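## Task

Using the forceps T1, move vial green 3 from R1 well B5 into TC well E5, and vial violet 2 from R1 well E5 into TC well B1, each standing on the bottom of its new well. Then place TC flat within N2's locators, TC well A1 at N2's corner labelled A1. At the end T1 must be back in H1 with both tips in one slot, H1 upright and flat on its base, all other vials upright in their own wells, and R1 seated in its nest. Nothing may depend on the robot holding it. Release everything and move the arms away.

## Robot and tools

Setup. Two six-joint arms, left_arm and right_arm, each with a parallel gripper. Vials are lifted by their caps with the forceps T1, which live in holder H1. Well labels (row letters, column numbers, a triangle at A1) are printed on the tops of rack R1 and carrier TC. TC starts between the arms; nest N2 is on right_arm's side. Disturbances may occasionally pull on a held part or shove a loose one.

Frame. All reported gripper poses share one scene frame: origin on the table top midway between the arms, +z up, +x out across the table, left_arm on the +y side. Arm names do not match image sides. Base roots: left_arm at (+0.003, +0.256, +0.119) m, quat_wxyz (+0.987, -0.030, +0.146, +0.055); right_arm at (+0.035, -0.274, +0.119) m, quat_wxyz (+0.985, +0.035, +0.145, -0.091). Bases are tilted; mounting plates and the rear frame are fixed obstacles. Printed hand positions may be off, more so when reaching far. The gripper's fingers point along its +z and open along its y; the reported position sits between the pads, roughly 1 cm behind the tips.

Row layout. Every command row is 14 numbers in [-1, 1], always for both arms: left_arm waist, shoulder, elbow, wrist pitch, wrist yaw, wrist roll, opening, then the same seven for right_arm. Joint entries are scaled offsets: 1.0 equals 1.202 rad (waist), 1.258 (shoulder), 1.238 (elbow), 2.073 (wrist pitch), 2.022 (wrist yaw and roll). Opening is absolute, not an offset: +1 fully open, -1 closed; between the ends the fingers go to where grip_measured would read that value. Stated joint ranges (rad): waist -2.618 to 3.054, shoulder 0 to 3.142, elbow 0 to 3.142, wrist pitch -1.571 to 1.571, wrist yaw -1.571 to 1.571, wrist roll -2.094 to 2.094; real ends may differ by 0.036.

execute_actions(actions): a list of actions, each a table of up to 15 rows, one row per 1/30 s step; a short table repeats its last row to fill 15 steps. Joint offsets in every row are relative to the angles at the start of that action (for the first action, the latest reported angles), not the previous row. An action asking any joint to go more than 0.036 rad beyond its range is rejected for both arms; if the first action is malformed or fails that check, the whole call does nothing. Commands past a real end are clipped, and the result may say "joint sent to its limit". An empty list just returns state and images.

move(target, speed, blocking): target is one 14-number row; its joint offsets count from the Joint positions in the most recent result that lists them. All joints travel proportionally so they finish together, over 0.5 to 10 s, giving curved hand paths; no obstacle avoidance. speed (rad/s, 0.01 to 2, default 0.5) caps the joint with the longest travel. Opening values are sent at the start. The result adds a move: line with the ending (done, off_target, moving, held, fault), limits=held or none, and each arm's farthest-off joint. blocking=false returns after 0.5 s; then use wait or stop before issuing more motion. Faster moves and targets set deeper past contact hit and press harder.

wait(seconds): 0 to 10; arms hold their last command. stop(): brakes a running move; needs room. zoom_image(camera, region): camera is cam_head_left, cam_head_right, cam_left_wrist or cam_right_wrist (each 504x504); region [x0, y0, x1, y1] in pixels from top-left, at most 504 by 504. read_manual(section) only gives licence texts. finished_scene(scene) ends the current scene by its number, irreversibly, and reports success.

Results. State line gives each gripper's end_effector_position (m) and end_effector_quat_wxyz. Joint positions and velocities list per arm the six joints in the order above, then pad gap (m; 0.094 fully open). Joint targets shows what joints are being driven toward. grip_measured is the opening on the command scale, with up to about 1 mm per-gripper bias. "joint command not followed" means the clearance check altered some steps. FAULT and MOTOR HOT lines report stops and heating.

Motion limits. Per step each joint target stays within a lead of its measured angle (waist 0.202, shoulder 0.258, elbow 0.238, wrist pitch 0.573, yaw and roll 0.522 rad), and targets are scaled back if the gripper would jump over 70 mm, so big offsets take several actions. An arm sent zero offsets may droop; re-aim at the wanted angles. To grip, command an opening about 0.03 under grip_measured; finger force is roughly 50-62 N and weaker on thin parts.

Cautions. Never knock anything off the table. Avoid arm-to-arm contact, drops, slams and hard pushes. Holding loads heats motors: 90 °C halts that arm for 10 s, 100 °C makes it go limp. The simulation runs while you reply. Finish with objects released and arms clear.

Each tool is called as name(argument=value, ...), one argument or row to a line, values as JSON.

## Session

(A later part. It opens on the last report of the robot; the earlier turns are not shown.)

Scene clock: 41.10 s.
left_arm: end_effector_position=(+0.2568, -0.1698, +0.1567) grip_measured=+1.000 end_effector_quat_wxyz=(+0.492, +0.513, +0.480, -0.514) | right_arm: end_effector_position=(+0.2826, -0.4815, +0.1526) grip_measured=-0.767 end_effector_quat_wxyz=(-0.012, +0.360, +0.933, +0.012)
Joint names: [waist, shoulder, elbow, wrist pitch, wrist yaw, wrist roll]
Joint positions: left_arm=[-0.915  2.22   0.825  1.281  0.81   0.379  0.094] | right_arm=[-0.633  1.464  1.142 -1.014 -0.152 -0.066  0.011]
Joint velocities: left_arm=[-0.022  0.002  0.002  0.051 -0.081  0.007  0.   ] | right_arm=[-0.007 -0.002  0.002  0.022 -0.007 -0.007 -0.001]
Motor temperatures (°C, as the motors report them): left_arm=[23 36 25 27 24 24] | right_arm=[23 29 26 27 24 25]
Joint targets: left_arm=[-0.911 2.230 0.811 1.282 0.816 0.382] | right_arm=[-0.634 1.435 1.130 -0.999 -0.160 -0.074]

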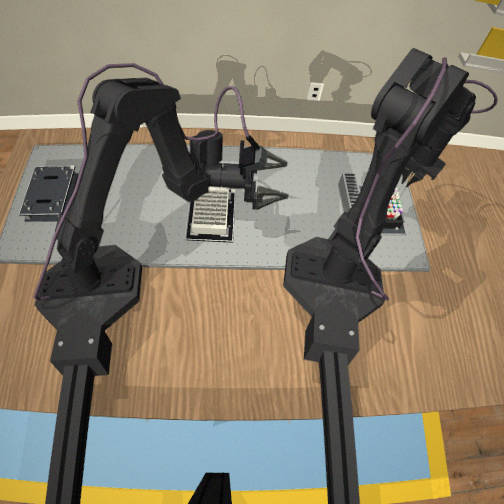

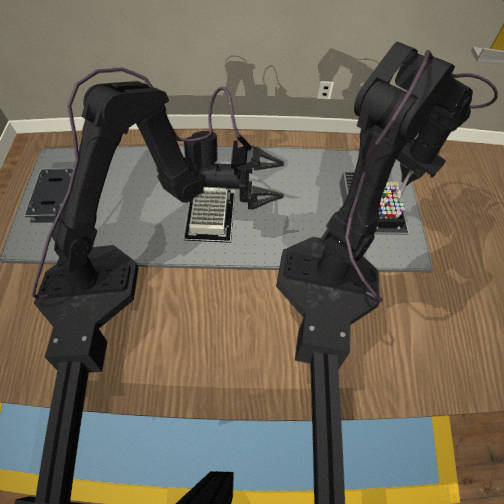

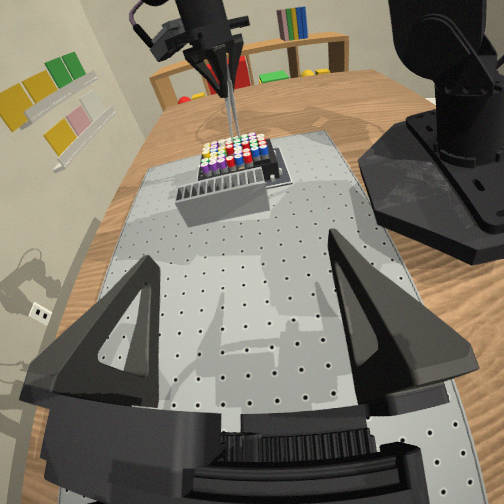

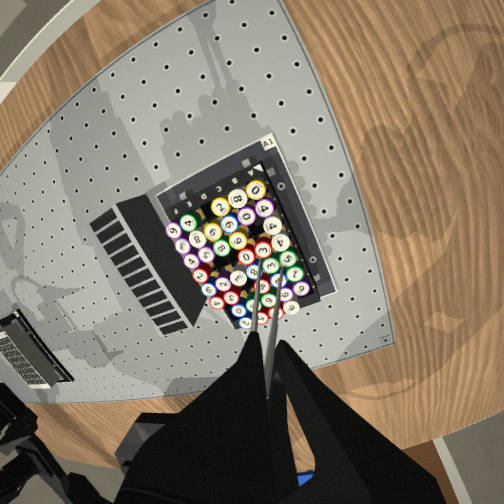

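execute_actions(
  actions=[
    [
[0.0033,0.0079,-0.0113,0.0005,0.003,0.0015,1, -0.001,0.0048,-0.0097,0.0075,-0.004,-0.004,-0.765],
[0.0033,0.0079,-0.0113,0.0005,0.003,0.0015,1, -0.001,0.0087,-0.0097,0.0078,-0.004,-0.004,-0.765],
[0.0033,0.0079,-0.0113,0.0005,0.003,0.0015,1, -0.001,0.0111,-0.0097,0.0082,-0.0042,-0.004,-0.765],
[0.0033,0.0079,-0.0113,0.0005,0.003,0.0015,1, -0.001,0.0135,-0.0097,0.0088,-0.0043,-0.004,-0.765],
[0.0033,0.0079,-0.0113,0.0005,0.003,0.0015,1, -0.001,0.0159,-0.0097,0.0095,-0.0044,-0.004,-0.765],
[0.0033,0.0079,-0.0113,0.0005,0.003,0.0015,1, -0.001,0.0183,-0.0097,0.0101,-0.0045,-0.004,-0.765],
[0.0033,0.0079,-0.0113,0.0005,0.003,0.0015,1, -0.001,0.0207,-0.0097,0.0107,-0.0047,-0.004,-0.765],
[0.0033,0.0079,-0.0113,0.0005,0.003,0.0015,1, -0.001,0.0231,-0.0097,0.0111,-0.0048,-0.004,-0.765],
[0.0033,0.0079,-0.0113,0.0005,0.003,0.0015,1, -0.001,0.0250,-0.0097,0.0111,-0.0049,-0.004,-0.765],
[0.0033,0.0079,-0.0113,0.0005,0.003,0.0015,1, -0.001,0.0262,-0.0097,0.0111,-0.0049,-0.004,-0.765]
],
  ],
)

zoom_image(
  camera="cam_right_wrist",
  region=[225, 215, 315, 305],
)

zoom_image(
  camera="cam_left_wrist",
  region=[205, 110, 275, 180],
)

Scene clock: 42.87 s.
left_arm: end_effector_position=(+0.2568, -0.1698, +0.1567) grip_measured=+1.000 end_effector_quat_wxyz=(+0.492, +0.513, +0.480, -0.514) | right_arm: end_effector_position=(+0.2815, -0.4815, +0.1455) grip_measured=-0.767 end_effector_quat_wxyz=(-0.021, +0.362, +0.932, +0.017)
Joint names: [waist, shoulder, elbow, wrist pitch, wrist yaw, wrist roll]
Joint positions: left_arm=[-0.915  2.22   0.825  1.281  0.81   0.379  0.094] | right_arm=[-0.633  1.49   1.142 -1.009 -0.153 -0.066  0.011]
Joint velocities: left_arm=[ 0.017 -0.002  0.002  0.037 -0.007 -0.022  0.   ] | right_arm=[-0.002 -0.017 -0.017  0.037  0.022 -0.007 -0.001]
Motor temperatures (°C, as the motors report them): left_arm=[23 36 25 28 24 24] | right_arm=[23 29 26 27 24 25]
Joint targets: left_arm=[-0.911 2.230 0.811 1.282 0.816 0.382] | right_arm=[-0.634 1.497 1.130 -0.992 -0.162 -0.074]

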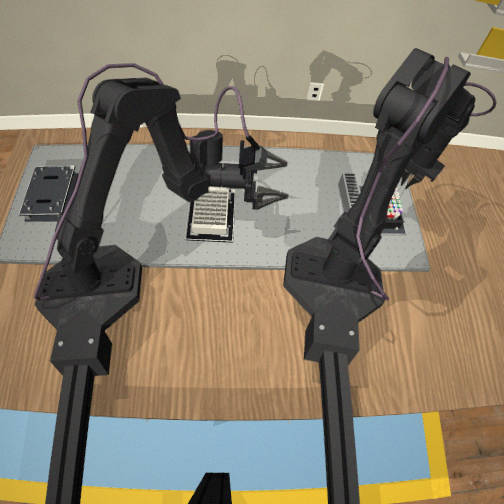

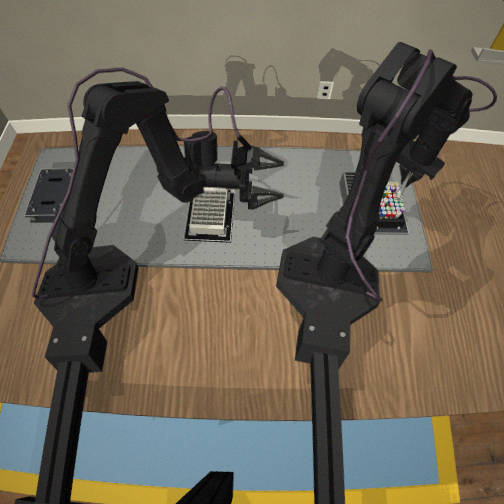

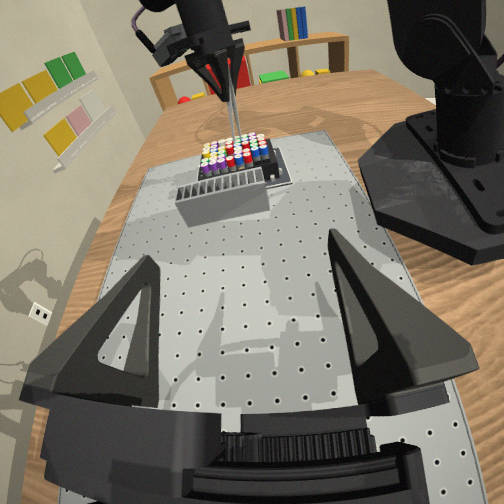

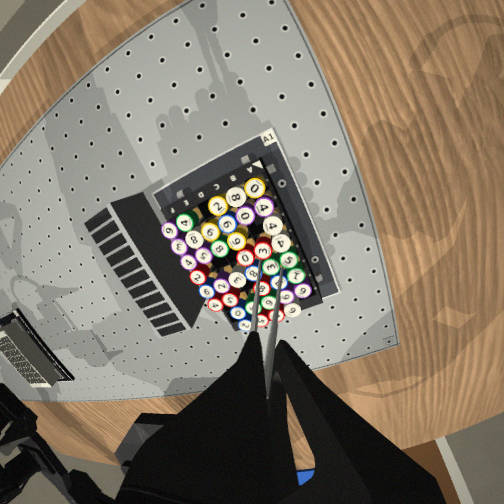

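Region (225, 215, 315, 305) of cam_right_wrist's 504x504 image, scaled by 5.600, with more detail than that image has.

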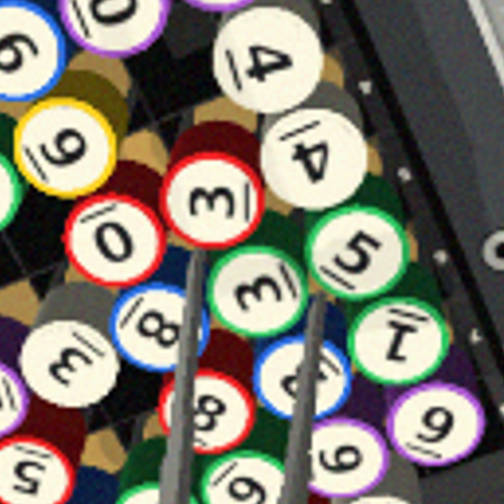

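Region (205, 110, 275, 180) of cam_left_wrist's 504x504 image, scaled by 7.200, with more detail than that image has.

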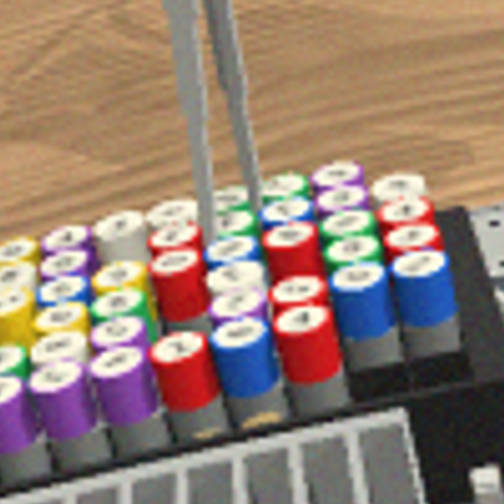

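execute_actions(
  actions=[
    [
[0.0033,0.0079,-0.0113,0.0005,0.003,0.0015,1, -0.001,0.008,-0.0097,0.0100,-0.0047,-0.004,-0.765],
[0.0033,0.0079,-0.0113,0.0005,0.003,0.0015,1, -0.001,0.0105,-0.0097,0.0112,-0.005,-0.004,-0.765],
[0.0033,0.0079,-0.0113,0.0005,0.003,0.0015,1, -0.001,0.013,-0.0097,0.0122,-0.0052,-0.004,-0.765],
[0.0033,0.0079,-0.0113,0.0005,0.003,0.0015,1, -0.001,0.0155,-0.0097,0.0126,-0.0054,-0.004,-0.765],
[0.0033,0.0079,-0.0113,0.0005,0.003,0.0015,1, -0.001,0.0178,-0.0097,0.0126,-0.0054,-0.004,-0.765],
[0.0033,0.0079,-0.0113,0.0005,0.003,0.0015,1, -0.001,0.0195,-0.0097,0.0126,-0.0054,-0.004,-0.765],
[0.0033,0.0079,-0.0113,0.0005,0.003,0.0015,1, -0.001,0.0195,-0.0097,0.0126,-0.0054,-0.004,-0.765],
[0.0033,0.0079,-0.0113,0.0005,0.003,0.0015,1, -0.001,0.0195,-0.0097,0.0126,-0.0054,-0.004,-0.765],
[0.0033,0.0079,-0.0113,0.0005,0.003,0.0015,1, -0.001,0.0195,-0.0097,0.0126,-0.0054,-0.004,-0.765],
[0.0033,0.0079,-0.0113,0.0005,0.003,0.0015,1, -0.001,0.0195,-0.0097,0.0126,-0.0054,-0.004,-0.775],
[0.0033,0.0079,-0.0113,0.0005,0.003,0.0015,1, -0.001,0.0195,-0.0097,0.0126,-0.0054,-0.004,-0.79],
[0.0033,0.0079,-0.0113,0.0005,0.003,0.0015,1, -0.001,0.0195,-0.0097,0.0126,-0.0054,-0.004,-0.805],
[0.0033,0.0079,-0.0113,0.0005,0.003,0.0015,1, -0.001,0.0195,-0.0097,0.0126,-0.0054,-0.004,-0.82],
[0.0033,0.0079,-0.0113,0.0005,0.003,0.0015,1, -0.001,0.0195,-0.0097,0.0126,-0.0054,-0.004,-0.835],
[0.0033,0.0079,-0.0113,0.0005,0.003,0.0015,1, -0.001,0.0195,-0.0097,0.0126,-0.0054,-0.004,-0.85]
],
  ],
)

Scene clock: 44.03 s.
left_arm: end_effector_position=(+0.2568, -0.1698, +0.1567) grip_measured=+1.000 end_effector_quat_wxyz=(+0.492, +0.513, +0.480, -0.514) | right_arm: end_effector_position=(+0.2821, -0.4823, +0.1407) grip_measured=-0.836 end_effector_quat_wxyz=(-0.023, +0.362, +0.932, +0.020)
Joint names: [waist, shoulder, elbow, wrist pitch, wrist yaw, wrist roll]
Joint positions: left_arm=[-0.915  2.22   0.825  1.281  0.81   0.379  0.094] | right_arm=[-0.633  1.508  1.142 -0.999 -0.156 -0.067  0.008]
Joint velocities: left_arm=[-0.027 -0.002  0.007 -0.007  0.007 -0.007  0.   ] | right_arm=[-0.002  0.002 -0.012  0.037 -0.022 -0.051 -0.011]
Motor temperatures (°C, as the motors report them): left_arm=[23 36 25 28 24 24] | right_arm=[23 29 26 27 24 25]
Joint targets: left_arm=[-0.911 2.230 0.811 1.282 0.816 0.382] | right_arm=[-0.634 1.515 1.130 -0.983 -0.164 -0.074]

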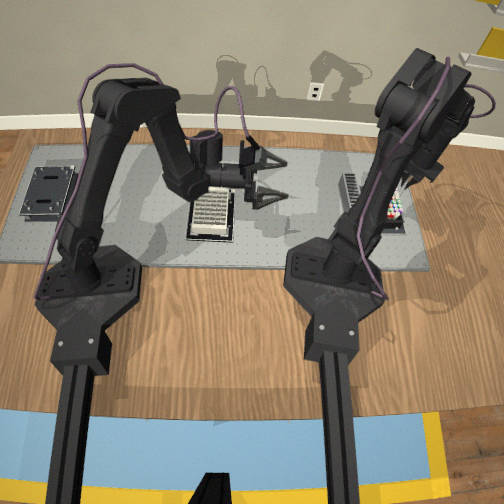

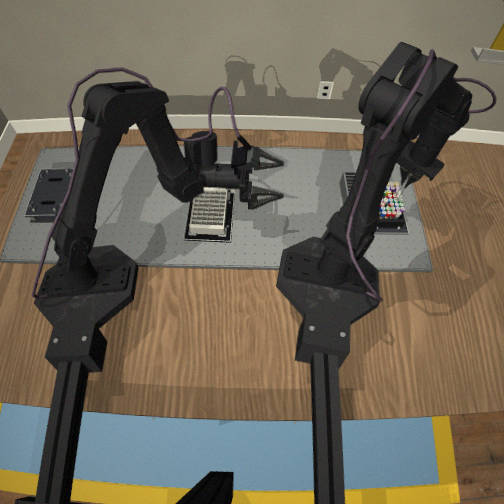

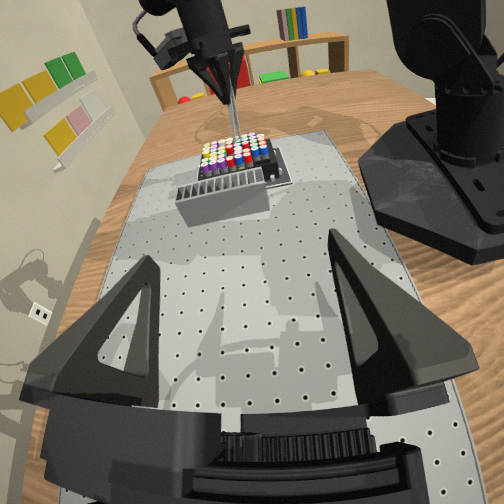

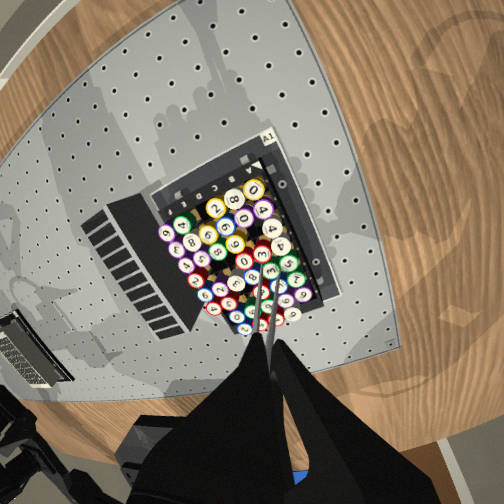

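execute_actions(
  actions=[
    [
[0.0033,0.0079,-0.0113,0.0005,0.003,0.0015,1, -0.001,-0.0095,-0.0097,-0.0060,0.004,-0.0035,-0.85],
[0.0033,0.0079,-0.0113,0.0005,0.003,0.0015,1, -0.001,-0.0191,-0.0097,-0.0081,0.0042,-0.0035,-0.85],
[0.0033,0.0079,-0.0113,0.0005,0.003,0.0015,1, -0.001,-0.0238,-0.0097,-0.0096,0.0045,-0.0035,-0.85],
[0.0033,0.0079,-0.0113,0.0005,0.003,0.0015,1, -0.001,-0.0286,-0.0097,-0.0112,0.0049,-0.0035,-0.85],
[0.0033,0.0079,-0.0113,0.0005,0.003,0.0015,1, -0.001,-0.0334,-0.0097,-0.0127,0.0053,-0.0035,-0.85],
[0.0033,0.0079,-0.0113,0.0005,0.003,0.0015,1, -0.001,-0.0382,-0.0097,-0.0143,0.0056,-0.0035,-0.85],
[0.0033,0.0079,-0.0113,0.0005,0.003,0.0015,1, -0.001,-0.0429,-0.0097,-0.0158,0.0060,-0.0035,-0.85],
[0.0033,0.0079,-0.0113,0.0005,0.003,0.0015,1, -0.001,-0.0477,-0.0097,-0.0174,0.0064,-0.0035,-0.85],
[0.0033,0.0079,-0.0113,0.0005,0.003,0.0015,1, -0.001,-0.0525,-0.0097,-0.0189,0.0067,-0.0035,-0.85],
[0.0033,0.0079,-0.0113,0.0005,0.003,0.0015,1, -0.001,-0.0572,-0.0097,-0.0205,0.0071,-0.0035,-0.85],
[0.0033,0.0079,-0.0113,0.0005,0.003,0.0015,1, -0.001,-0.0620,-0.0097,-0.0220,0.0075,-0.0035,-0.85],
[0.0033,0.0079,-0.0113,0.0005,0.003,0.0015,1, -0.001,-0.0668,-0.0097,-0.0235,0.0079,-0.0035,-0.85],
[0.0033,0.0079,-0.0113,0.0005,0.003,0.0015,1, -0.001,-0.0715,-0.0097,-0.0250,0.0082,-0.0035,-0.85],
[0.0033,0.0079,-0.0113,0.0005,0.003,0.0015,1, -0.001,-0.0763,-0.0097,-0.0250,0.0086,-0.0035,-0.85],
[0.0033,0.0079,-0.0113,0.0005,0.003,0.0015,1, -0.001,-0.0811,-0.0097,-0.0250,0.0086,-0.0035,-0.85]
],
  ],
)

zoom_image(
  camera="cam_left_wrist",
  region=[195, 90, 285, 180],
)

zoom_image(
  camera="cam_right_wrist",
  region=[225, 215, 315, 305],
)

Scene clock: 45.97 s.
left_arm: end_effector_position=(+0.2568, -0.1698, +0.1567) grip_measured=+1.000 end_effector_quat_wxyz=(+0.492, +0.513, +0.480, -0.514) | right_arm: end_effector_position=(+0.2808, -0.4800, +0.1576) grip_measured=-0.840 end_effector_quat_wxyz=(-0.011, +0.360, +0.933, +0.009)
Joint names: [waist, shoulder, elbow, wrist pitch, wrist yaw, wrist roll]
Joint positions: left_arm=[-0.915  2.22   0.825  1.281  0.81   0.379  0.094] | right_arm=[-0.633  1.445  1.142 -1.029 -0.146 -0.067  0.008]
Joint velocities: left_arm=[-0.002 -0.012 -0.017 -0.066 -0.051 -0.022  0.   ] | right_arm=[-0.012 -0.164  0.012 -0.139  0.007 -0.007  0.   ]
Motor temperatures (°C, as the motors report them): left_arm=[23 36 25 28 24 24] | right_arm=[23 29 26 27 24 25]
Joint targets: left_arm=[-0.911 2.230 0.811 1.282 0.816 0.382] | right_arm=[-0.634 1.406 1.130 -1.051 -0.139 -0.074]

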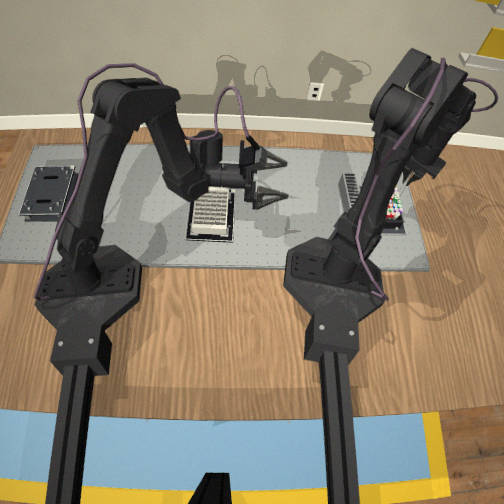

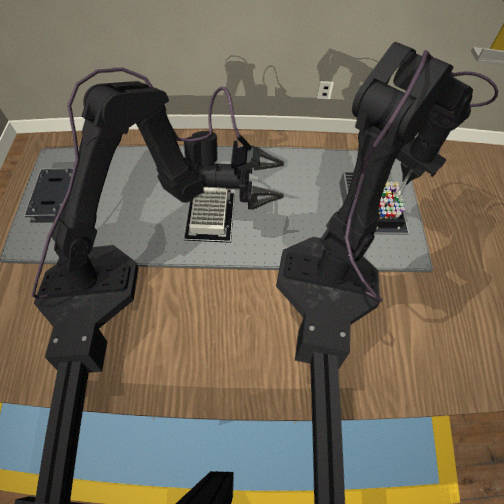

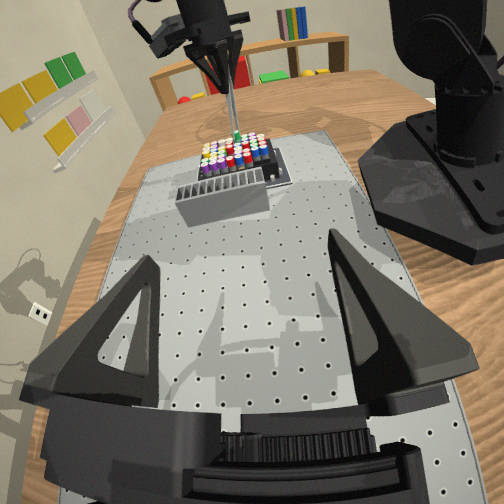

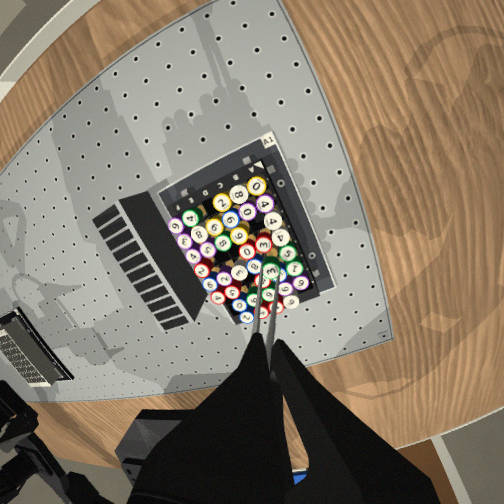

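Region (195, 90, 285, 180) of cam_left_wrist's 504x504 image, scaled by 5.600, with more detail than that image has.

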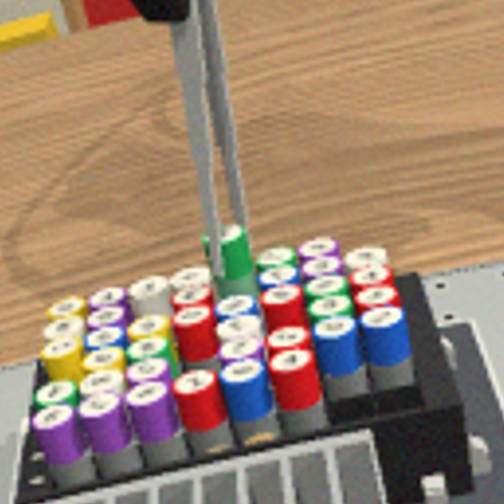

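Region (225, 215, 315, 305) of cam_right_wrist's 504x504 image, scaled by 5.600, with more detail than that image has.

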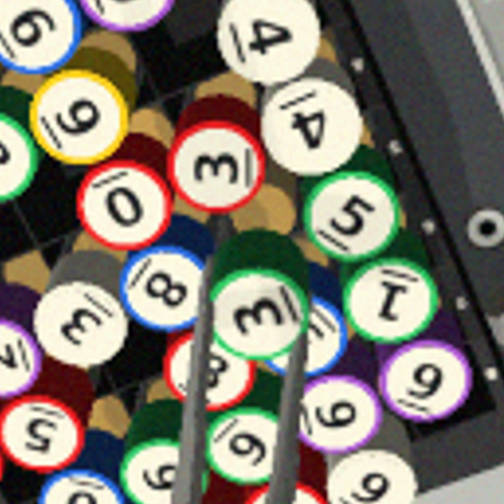

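execute_actions(
  actions=[
    [
[0.008,-0.010,-0.012,0.0,0.0,-0.005,1, -0.001,-0.0403,-0.0097,-0.0164,0.0042,-0.0035,-0.855],
[0.018,-0.028,-0.013,-0.004,-0.002,-0.015,1, -0.001,-0.0496,-0.0097,-0.0222,0.0048,-0.0035,-0.86],
[0.033,-0.050,-0.015,-0.012,-0.004,-0.030,1, -0.001,-0.0589,-0.0097,-0.0251,0.0055,-0.0035,-0.86],
[0.052,-0.075,-0.016,-0.024,-0.006,-0.050,1, -0.001,-0.0682,-0.0097,-0.0280,0.0062,-0.0035,-0.86],
[0.073,-0.101,-0.018,-0.040,-0.009,-0.072,1, -0.001,-0.0775,-0.0097,-0.0309,0.0069,-0.0035,-0.86],
[0.095,-0.127,-0.019,-0.058,-0.012,-0.095,1, -0.001,-0.0868,-0.0097,-0.0338,0.0076,-0.0035,-0.86],
[0.117,-0.153,-0.021,-0.078,-0.014,-0.118,1, -0.001,-0.0961,-0.007,-0.0367,0.0083,-0.0035,-0.86],
[0.139,-0.179,-0.022,-0.098,-0.017,-0.141,1, -0.001,-0.1054,-0.004,-0.0396,0.0090,-0.0035,-0.86],
[0.161,-0.205,-0.024,-0.118,-0.020,-0.164,1, -0.001,-0.1147,-0.001,-0.0425,0.0097,-0.0035,-0.86],
[0.183,-0.231,-0.025,-0.138,-0.022,-0.187,1, -0.001,-0.1240,0.002,-0.0453,0.0104,-0.0035,-0.86],
[0.205,-0.257,-0.027,-0.158,-0.025,-0.210,1, -0.001,-0.1333,0.005,-0.0482,0.0111,-0.0035,-0.86],
[0.227,-0.283,-0.028,-0.179,-0.028,-0.233,1, -0.001,-0.1426,0.008,-0.0511,0.0118,-0.0035,-0.86],
[0.249,-0.309,-0.030,-0.200,-0.030,-0.256,1, 0.002,-0.1519,0.011,-0.0516,0.0125,-0.0035,-0.86],
[0.271,-0.335,-0.031,-0.221,-0.033,-0.278,1, 0.004,-0.1612,0.014,-0.0516,0.0132,-0.0035,-0.86],
[0.291,-0.358,-0.032,-0.241,-0.035,-0.297,1, 0.006,-0.1705,0.017,-0.0516,0.0138,-0.0035,-0.86]
],
  ],
)

Scene clock: 51.03 s.
left_arm: end_effector_position=(+0.4001, -0.0617, +0.2202) grip_measured=+1.000 end_effector_quat_wxyz=(+0.470, +0.313, +0.655, -0.502) | right_arm: end_effector_position=(+0.2741, -0.4690, +0.2005) grip_measured=-0.849 end_effector_quat_wxyz=(+0.024, +0.354, +0.935, -0.016)
Joint names: [waist, shoulder, elbow, wrist pitch, wrist yaw, wrist roll]
Joint positions: left_arm=[-0.604  1.835  0.814  0.971  0.757 -0.039  0.094] | right_arm=[-0.633  1.28   1.142 -1.11  -0.129 -0.067  0.007]
Joint velocities: left_arm=[ 0.716 -0.882 -0.012 -1.136 -0.095 -1.253  0.   ] | right_arm=[ 0.002 -0.325 -0.007 -0.095  0.066  0.037 -0.   ]
Motor temperatures (°C, as the motors report them): left_arm=[23 37 25 28 24 24] | right_arm=[23 30 26 27 24 25]
Joint targets: left_arm=[-0.565 1.770 0.786 0.781 0.739 -0.222] | right_arm=[-0.626 1.231 1.163 -1.136 -0.119 -0.074]

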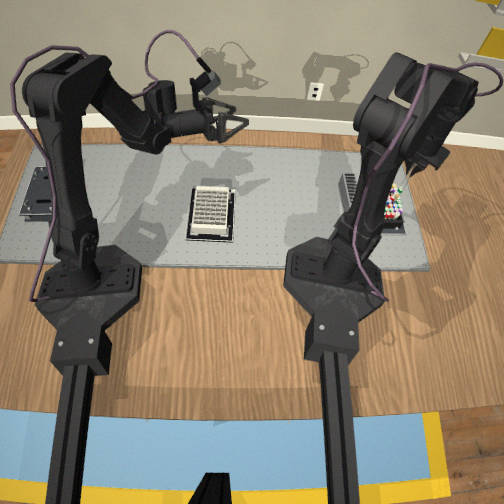

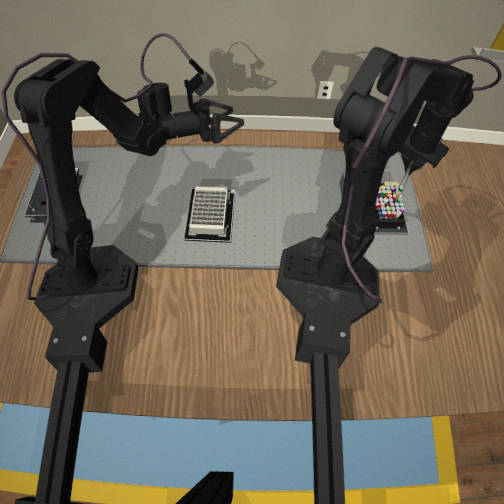

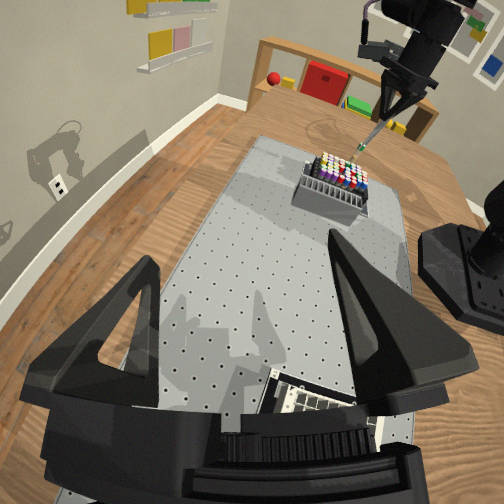

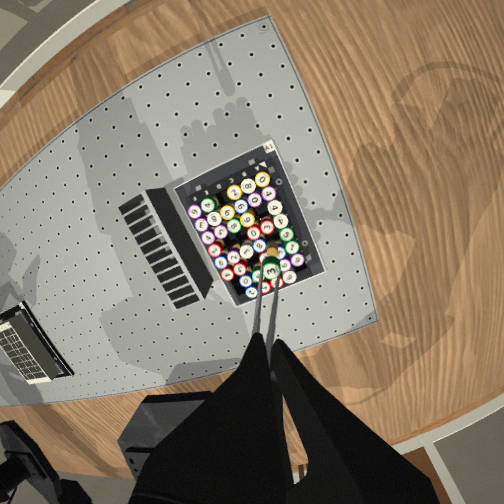

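execute_actions(
  actions=[
    [
[0.040,-0.060,-0.024,-0.100,-0.010,-0.098,1, 0.006,-0.035,0.026,-0.018,0.007,-0.002,-0.86],
[0.052,-0.070,-0.026,-0.113,-0.012,-0.108,1, 0.0112,-0.030,0.036,-0.025,0.010,0.003,-0.86],
[0.068,-0.083,-0.029,-0.130,-0.014,-0.121,1, 0.0251,-0.026,0.046,-0.032,0.014,0.011,-0.86],
[0.087,-0.098,-0.031,-0.149,-0.016,-0.135,1, 0.0448,-0.024,0.056,-0.039,0.018,0.022,-0.86],
[0.107,-0.114,-0.033,-0.168,-0.018,-0.150,1, 0.0699,-0.024,0.066,-0.046,0.022,0.036,-0.86],
[0.127,-0.130,-0.036,-0.188,-0.021,-0.165,1, 0.1006,-0.024,0.076,-0.053,0.027,0.050,-0.86],
[0.147,-0.146,-0.038,-0.207,-0.023,-0.180,1, 0.1369,-0.022,0.086,-0.060,0.031,0.064,-0.86],
[0.167,-0.162,-0.040,-0.227,-0.025,-0.195,1, 0.1789,-0.018,0.096,-0.067,0.035,0.078,-0.86],
[0.187,-0.178,-0.043,-0.246,-0.027,-0.210,1, 0.2236,-0.013,0.106,-0.074,0.039,0.092,-0.86],
[0.207,-0.194,-0.045,-0.266,-0.029,-0.225,1, 0.2683,-0.007,0.116,-0.081,0.044,0.107,-0.86],
[0.226,-0.210,-0.047,-0.285,-0.032,-0.240,1, 0.3131,0.0,0.126,-0.088,0.048,0.121,-0.86],
[0.245,-0.226,-0.050,-0.305,-0.034,-0.255,1, 0.3577,0.007,0.136,-0.095,0.052,0.135,-0.86],
[0.264,-0.241,-0.052,-0.324,-0.036,-0.270,1, 0.4025,0.015,0.146,-0.102,0.056,0.150,-0.86],
[0.282,-0.256,-0.054,-0.343,-0.038,-0.284,1, 0.4472,0.023,0.155,-0.109,0.060,0.164,-0.86],
[0.300,-0.270,-0.057,-0.362,-0.040,-0.297,1, 0.4919,0.032,0.164,-0.113,0.064,0.178,-0.86]
],
    [
[0.052,-0.062,-0.015,-0.095,-0.012,-0.073,1, 0.1279,0.038,0.048,-0.020,0.024,0.068,-0.86],
[0.070,-0.077,-0.018,-0.113,-0.014,-0.087,1, 0.1726,0.054,0.056,-0.019,0.028,0.083,-0.86],
[0.088,-0.092,-0.020,-0.131,-0.016,-0.101,1, 0.2174,0.072,0.064,-0.017,0.033,0.097,-0.86],
[0.106,-0.107,-0.023,-0.149,-0.018,-0.115,1, 0.2621,0.090,0.072,-0.014,0.037,0.111,-0.86],
[0.124,-0.122,-0.025,-0.167,-0.020,-0.129,1, 0.3068,0.108,0.080,-0.010,0.041,0.125,-0.86],
[0.142,-0.137,-0.028,-0.185,-0.022,-0.143,1, 0.3515,0.126,0.088,-0.005,0.046,0.139,-0.86],
[0.160,-0.152,-0.030,-0.203,-0.024,-0.157,1, 0.3962,0.144,0.096,0.0,0.050,0.153,-0.86],
[0.178,-0.167,-0.033,-0.221,-0.026,-0.171,1, 0.4409,0.161,0.104,0.005,0.054,0.167,-0.86],
[0.195,-0.182,-0.035,-0.239,-0.028,-0.185,1, 0.4857,0.179,0.111,0.010,0.059,0.181,-0.86],
[0.211,-0.196,-0.038,-0.257,-0.030,-0.199,1, 0.5304,0.196,0.119,0.015,0.063,0.195,-0.86],
[0.225,-0.209,-0.040,-0.275,-0.032,-0.213,1, 0.5751,0.213,0.127,0.020,0.067,0.209,-0.86],
[0.237,-0.221,-0.043,-0.293,-0.034,-0.227,1, 0.6198,0.231,0.135,0.025,0.071,0.224,-0.86],
[0.247,-0.232,-0.045,-0.311,-0.036,-0.241,1, 0.6645,0.248,0.143,0.030,0.076,0.238,-0.86],
[0.254,-0.240,-0.047,-0.329,-0.038,-0.254,1, 0.7093,0.265,0.150,0.034,0.080,0.252,-0.86],
[0.258,-0.246,-0.048,-0.347,-0.040,-0.267,1, 0.7540,0.282,0.157,0.039,0.084,0.266,-0.86]
],
    [
[0.012,-0.030,-0.014,-0.095,-0.011,-0.073,1, 0.1280,0.057,0.038,0.030,0.024,0.073,-0.86],
[0.012,-0.030,-0.014,-0.113,-0.012,-0.087,1, 0.1726,0.074,0.039,0.037,0.028,0.087,-0.86],
[0.012,-0.030,-0.014,-0.131,-0.013,-0.101,1, 0.2174,0.091,0.040,0.043,0.032,0.102,-0.86],
[0.012,-0.030,-0.014,-0.149,-0.014,-0.115,1, 0.2621,0.109,0.041,0.049,0.036,0.117,-0.86],
[0.012,-0.030,-0.014,-0.167,-0.015,-0.129,1, 0.3068,0.126,0.041,0.055,0.040,0.132,-0.86],
[0.012,-0.030,-0.014,-0.185,-0.015,-0.143,1, 0.3493,0.142,0.041,0.062,0.044,0.147,-0.86],
[0.012,-0.030,-0.014,-0.203,-0.015,-0.157,1, 0.3873,0.157,0.041,0.068,0.047,0.162,-0.86],
[0.012,-0.030,-0.014,-0.221,-0.015,-0.171,1, 0.4208,0.170,0.041,0.074,0.050,0.177,-0.86],
[0.012,-0.030,-0.014,-0.239,-0.015,-0.185,1, 0.4499,0.182,0.041,0.080,0.052,0.192,-0.86],
[0.012,-0.030,-0.014,-0.256,-0.015,-0.198,1, 0.4745,0.192,0.041,0.086,0.053,0.207,-0.86],
[0.012,-0.030,-0.014,-0.271,-0.015,-0.209,1, 0.4946,0.199,0.041,0.091,0.053,0.221,-0.86],
[0.012,-0.030,-0.014,-0.284,-0.015,-0.219,1, 0.5102,0.204,0.041,0.091,0.053,0.234,-0.86],
[0.012,-0.030,-0.014,-0.294,-0.015,-0.226,1, 0.5215,0.207,0.041,0.091,0.053,0.245,-0.86],
[0.012,-0.030,-0.014,-0.301,-0.015,-0.230,1, 0.5281,0.209,0.041,0.091,0.053,0.252,-0.86],
[0.012,-0.030,-0.014,-0.304,-0.015,-0.232,1, 0.5304,0.209,0.041,0.091,0.053,0.255,-0.86]
],
  ],
)

Scene clock: 54.53 s.
left_arm: end_effector_position=(+0.2958, +0.1975, +0.1407) grip_measured=+1.000 end_effector_quat_wxyz=(-0.139, -0.633, +0.708, -0.283) | right_arm: end_effector_position=(+0.2468, +0.0365, +0.1755) grip_measured=-0.849 end_effector_quat_wxyz=(-0.038, -0.044, +0.997, +0.052)
Joint names: [waist, shoulder, elbow, wrist pitch, wrist yaw, wrist roll]
Joint positions: left_arm=[ 0.025  1.254  0.737 -0.66   0.599 -1.345  0.094] | right_arm=[ 1.293  1.871  1.46  -1.065  0.179  1.002  0.007]
Joint velocities: left_arm=[-0.002 -0.007 -0.002 -0.711  0.037 -0.462  0.   ] | right_arm=[ 0.291  0.042 -0.002  0.125  0.022  0.608 -0.001]
Motor temperatures (°C, as the motors report them): left_arm=[23 37 25 28 24 24] | right_arm=[23 30 26 27 24 25]
Joint targets: left_arm=[0.029 1.235 0.720 -0.770 0.594 -1.417] | right_arm=[1.301 1.870 1.490 -1.039 0.205 1.100]

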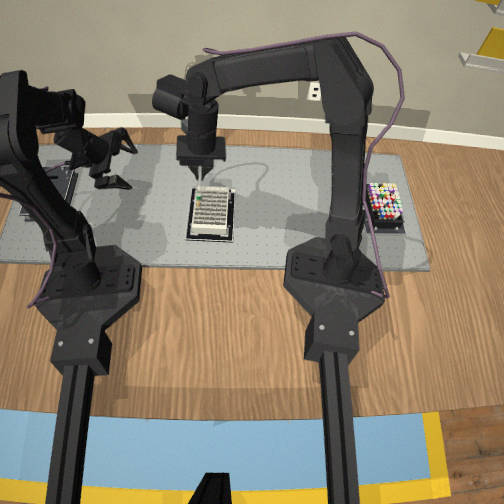

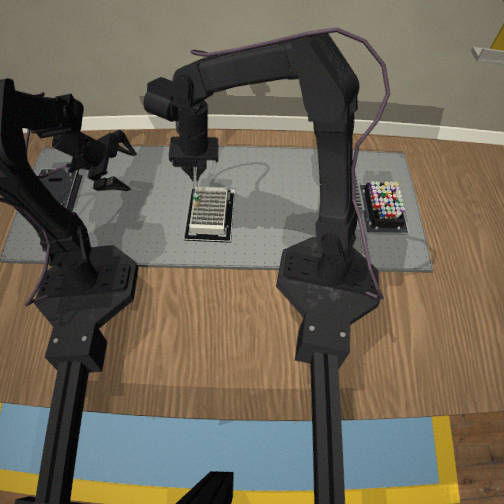

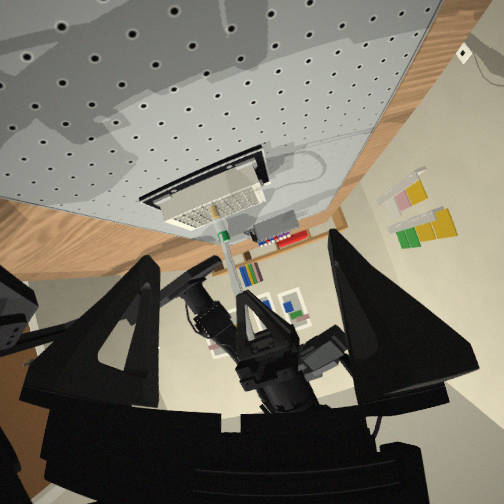

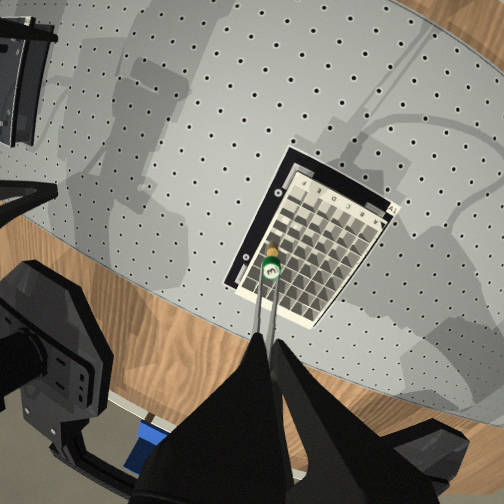

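execute_actions(
  actions=[],
)

Scene clock: 55.63 s.
left_arm: end_effector_position=(+0.2757, +0.1945, +0.1397) grip_measured=+1.000 end_effector_quat_wxyz=(-0.185, -0.666, +0.677, -0.252) | right_arm: end_effector_position=(+0.2485, +0.0386, +0.1760) grip_measured=-0.849 end_effector_quat_wxyz=(-0.031, -0.001, +0.998, +0.051)
Joint names: [waist, shoulder, elbow, wrist pitch, wrist yaw, wrist roll]
Joint positions: left_arm=[ 0.025  1.254  0.737 -0.754  0.599 -1.413  0.094] | right_arm=[ 1.3    1.871  1.46  -1.055  0.196  1.093  0.007]
Joint velocities: left_arm=[-0.002 -0.017  0.002 -0.037  0.037  0.066  0.   ] | right_arm=[ 0.012 -0.007  0.002 -0.007 -0.022 -0.007  0.   ]
Motor temperatures (°C, as the motors report them): left_arm=[23 37 25 28 24 24] | right_arm=[23 30 27 27 24 25]
Joint targets: left_arm=[0.029 1.235 0.720 -0.770 0.594 -1.417] | right_arm=[1.301 1.870 1.490 -1.039 0.205 1.100]

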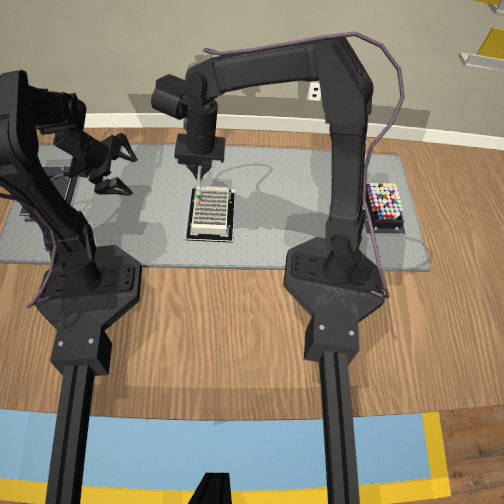

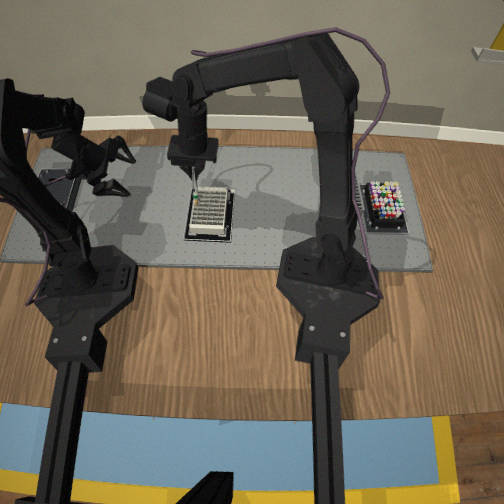

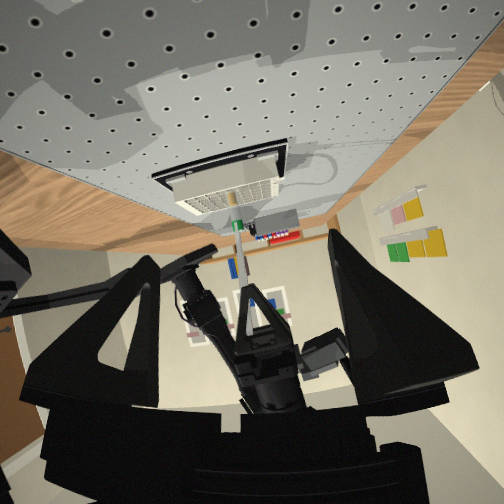

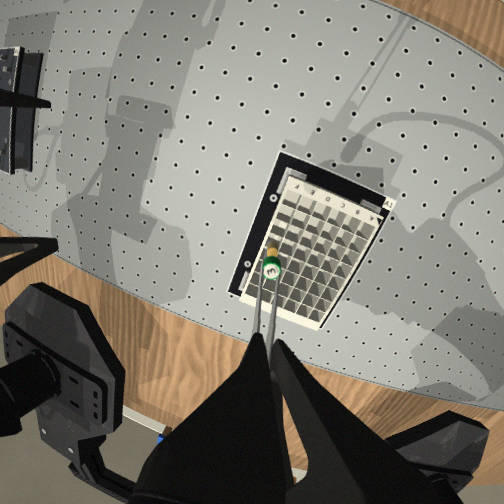

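zoom_image(
  camera="cam_right_wrist",
  region=[220, 150, 400, 340],
)

zoom_image(
  camera="cam_left_wrist",
  region=[150, 130, 310, 260],
)

Region (220, 150, 400, 340) of cam_right_wrist's 504x504 image, scaled by 2.653, with more detail than that image has; it fills the left 477 columns of this view, and the rest is white.

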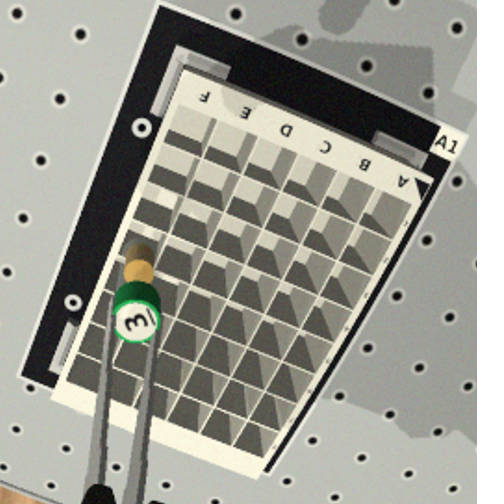

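Region (150, 130, 310, 260) of cam_left_wrist's 504x504 image, scaled by 3.150, with more detail than that image has; it fills the top 410 rows of this view, and the rest is white.

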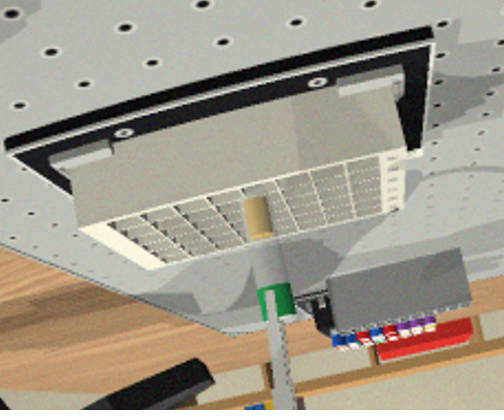

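execute_actions(
  actions=[
    [[0.0033,-0.0151,-0.0137,-0.0077,-0.0025,-0.002,1, 0.0052,-0.023,-0.0084,-0.002,0.0048,0.0035,-0.86],[0.0033,-0.0151,-0.0137,-0.0077,-0.0025,-0.002,1, 0.0065,-0.026,-0.0128,-0.004,0.005,0.0035,-0.86],[0.0033,-0.0151,-0.0137,-0.0077,-0.0025,-0.002,1, 0.0077,-0.029,-0.0171,-0.006,0.0053,0.0035,-0.86],[0.0033,-0.0151,-0.0137,-0.0077,-0.0025,-0.002,1, 0.0089,-0.032,-0.0215,-0.0084,0.0056,0.0035,-0.86],[0.0033,-0.0151,-0.0137,-0.0077,-0.0025,-0.002,1, 0.0101,-0.035,-0.0259,-0.0084,0.0058,0.0035,-0.86],[0.0033,-0.0151,-0.0137,-0.0077,-0.0025,-0.002,1, 0.0114,-0.038,-0.0303,-0.0084,0.0061,0.0035,-0.86],[0.0033,-0.0151,-0.0137,-0.0077,-0.0025,-0.002,1, 0.0126,-0.041,-0.0346,-0.0084,0.0064,0.0035,-0.86],[0.0033,-0.0151,-0.0137,-0.0077,-0.0025,-0.002,1, 0.0138,-0.044,-0.039,-0.0084,0.0066,0.0035,-0.86],[0.0033,-0.0151,-0.0137,-0.0077,-0.0025,-0.002,1, 0.015,-0.047,-0.0434,-0.0084,0.0069,0.0035,-0.86],[0.0033,-0.0151,-0.0137,-0.0077,-0.0025,-0.002,1, 0.0163,-0.05,-0.0478,-0.0084,0.0072,0.0035,-0.86],[0.0033,-0.0151,-0.0137,-0.0077,-0.0025,-0.002,1, 0.0175,-0.05,-0.0521,-0.0084,0.0074,0.0035,-0.86],[0.0033,-0.0151,-0.0137,-0.0077,-0.0025,-0.002,1, 0.0187,-0.05,-0.0565,-0.0084,0.0077,0.0035,-0.86]],
  ],
)

Scene clock: 59.23 s.
left_arm: end_effector_position=(+0.2756, +0.1945, +0.1397) grip_measured=+1.000 end_effector_quat_wxyz=(-0.185, -0.666, +0.677, -0.251) | right_arm: end_effector_position=(+0.2405, +0.0257, +0.1741) grip_measured=-0.849 end_effector_quat_wxyz=(-0.033, -0.006, +0.999, +0.040)
Joint names: [waist, shoulder, elbow, wrist pitch, wrist yaw, wrist roll]
Joint positions: left_arm=[ 0.025  1.254  0.737 -0.755  0.599 -1.414  0.094] | right_arm=[ 1.305  1.838  1.407 -1.06   0.201  1.093  0.007]
Joint velocities: left_arm=[ 0.007  0.007 -0.012 -0.022 -0.081  0.037  0.   ] | right_arm=[ 0.042  0.007 -0.017  0.022 -0.022  0.007 -0.   ]
Motor temperatures (°C, as the motors report them): left_arm=[23 36 25 27 24 24] | right_arm=[23 30 27 27 24 25]
Joint targets: left_arm=[0.029 1.235 0.720 -0.770 0.594 -1.418] | right_arm=[1.323 1.808 1.390 -1.072 0.211 1.100]

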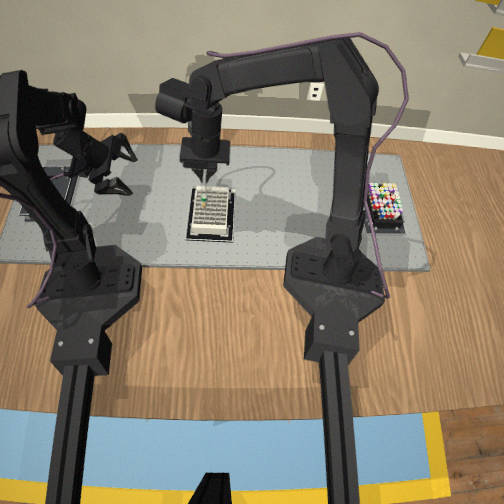

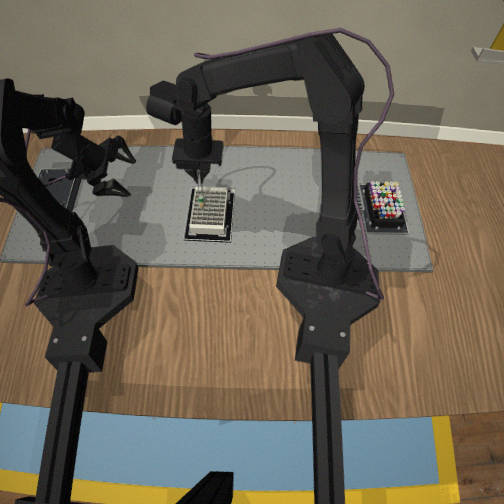

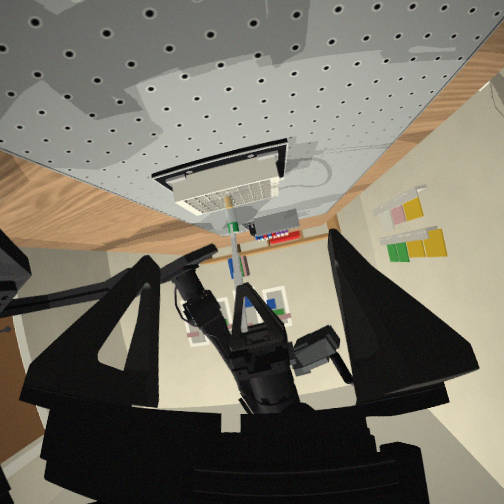

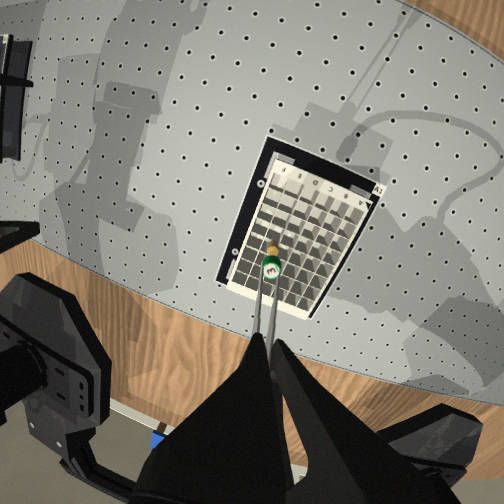

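The waist is still settling; let me get a fresh look.

execute_actions(
  actions=[],
)

zoom_image(
  camera="cam_right_wrist",
  region=[210, 130, 390, 330],
)

zoom_image(
  camera="cam_left_wrist",
  region=[170, 160, 290, 250],
)

Scene clock: 59.33 s.
left_arm: end_effector_position=(+0.2756, +0.1945, +0.1397) grip_measured=+1.000 end_effector_quat_wxyz=(-0.185, -0.666, +0.677, -0.251) | right_arm: end_effector_position=(+0.2399, +0.0261, +0.1744) grip_measured=-0.849 end_effector_quat_wxyz=(-0.033, -0.007, +0.999, +0.040)
Joint names: [waist, shoulder, elbow, wrist pitch, wrist yaw, wrist roll]
Joint positions: left_arm=[ 0.025  1.254  0.737 -0.755  0.599 -1.414  0.094] | right_arm=[ 1.307  1.838  1.407 -1.06   0.202  1.093  0.007]
Joint velocities: left_arm=[ 0.002 -0.007  0.012  0.037 -0.066 -0.051  0.   ] | right_arm=[ 0.007  0.002  0.022 -0.007  0.037  0.066  0.   ]
Motor temperatures (°C, as the motors report them): left_arm=[23 36 25 27 24 24] | right_arm=[23 30 27 27 24 25]
Joint targets: left_arm=[0.029 1.235 0.720 -0.770 0.594 -1.418] | right_arm=[1.323 1.808 1.390 -1.072 0.211 1.100]

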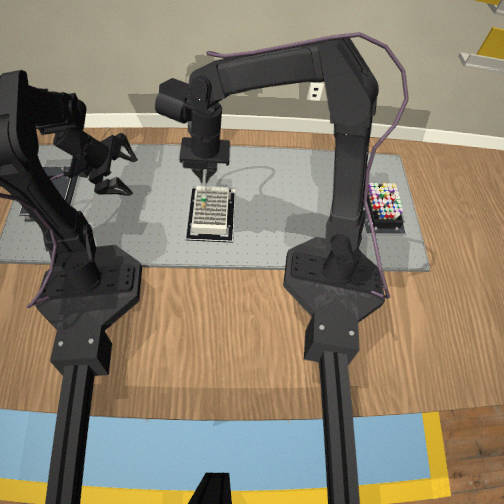

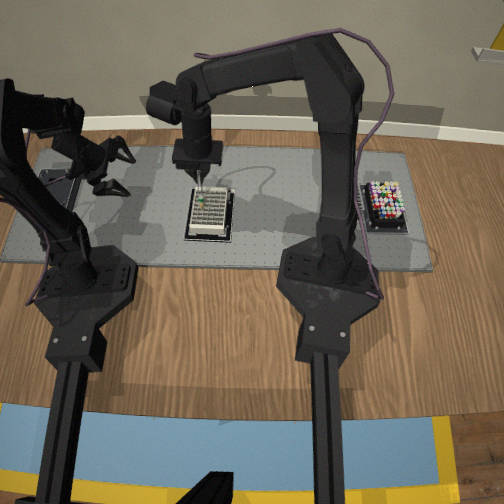

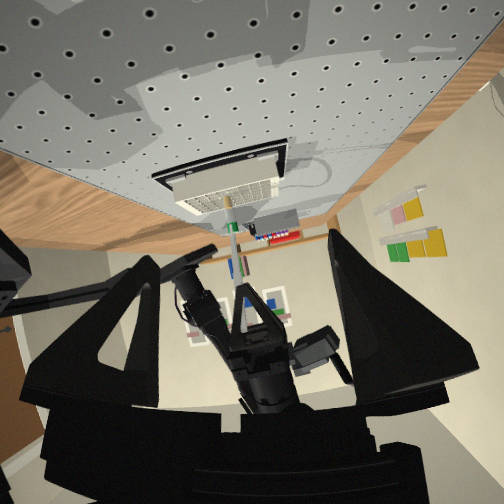

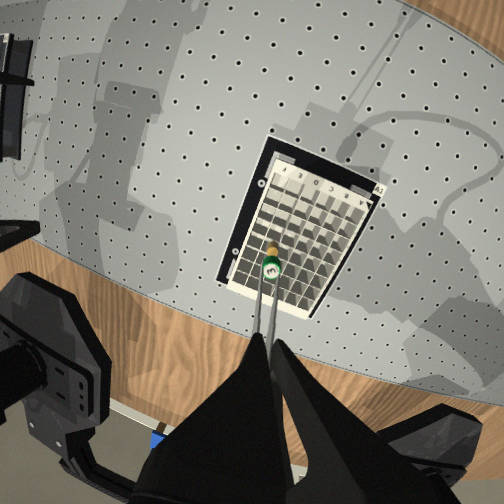

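Region (210, 130, 390, 330) of cam_right_wrist's 504x504 image, scaled by 2.520, with more detail than that image has; it fills the left 454 columns of this view, and the rest is white.

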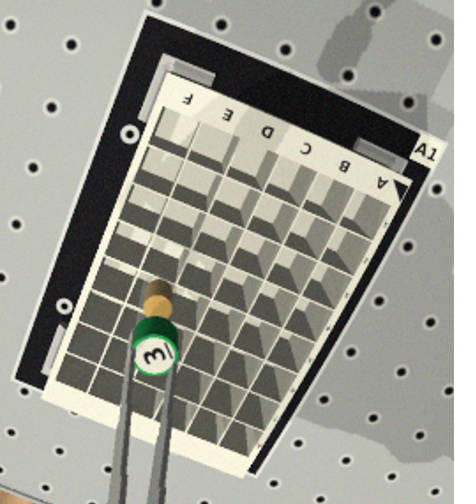

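Region (170, 160, 290, 250) of cam_left_wrist's 504x504 image, scaled by 4.200, with more detail than that image has; it fills the top 378 rows of this view, and the rest is white.

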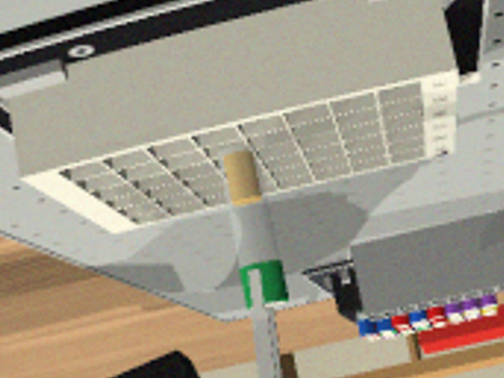

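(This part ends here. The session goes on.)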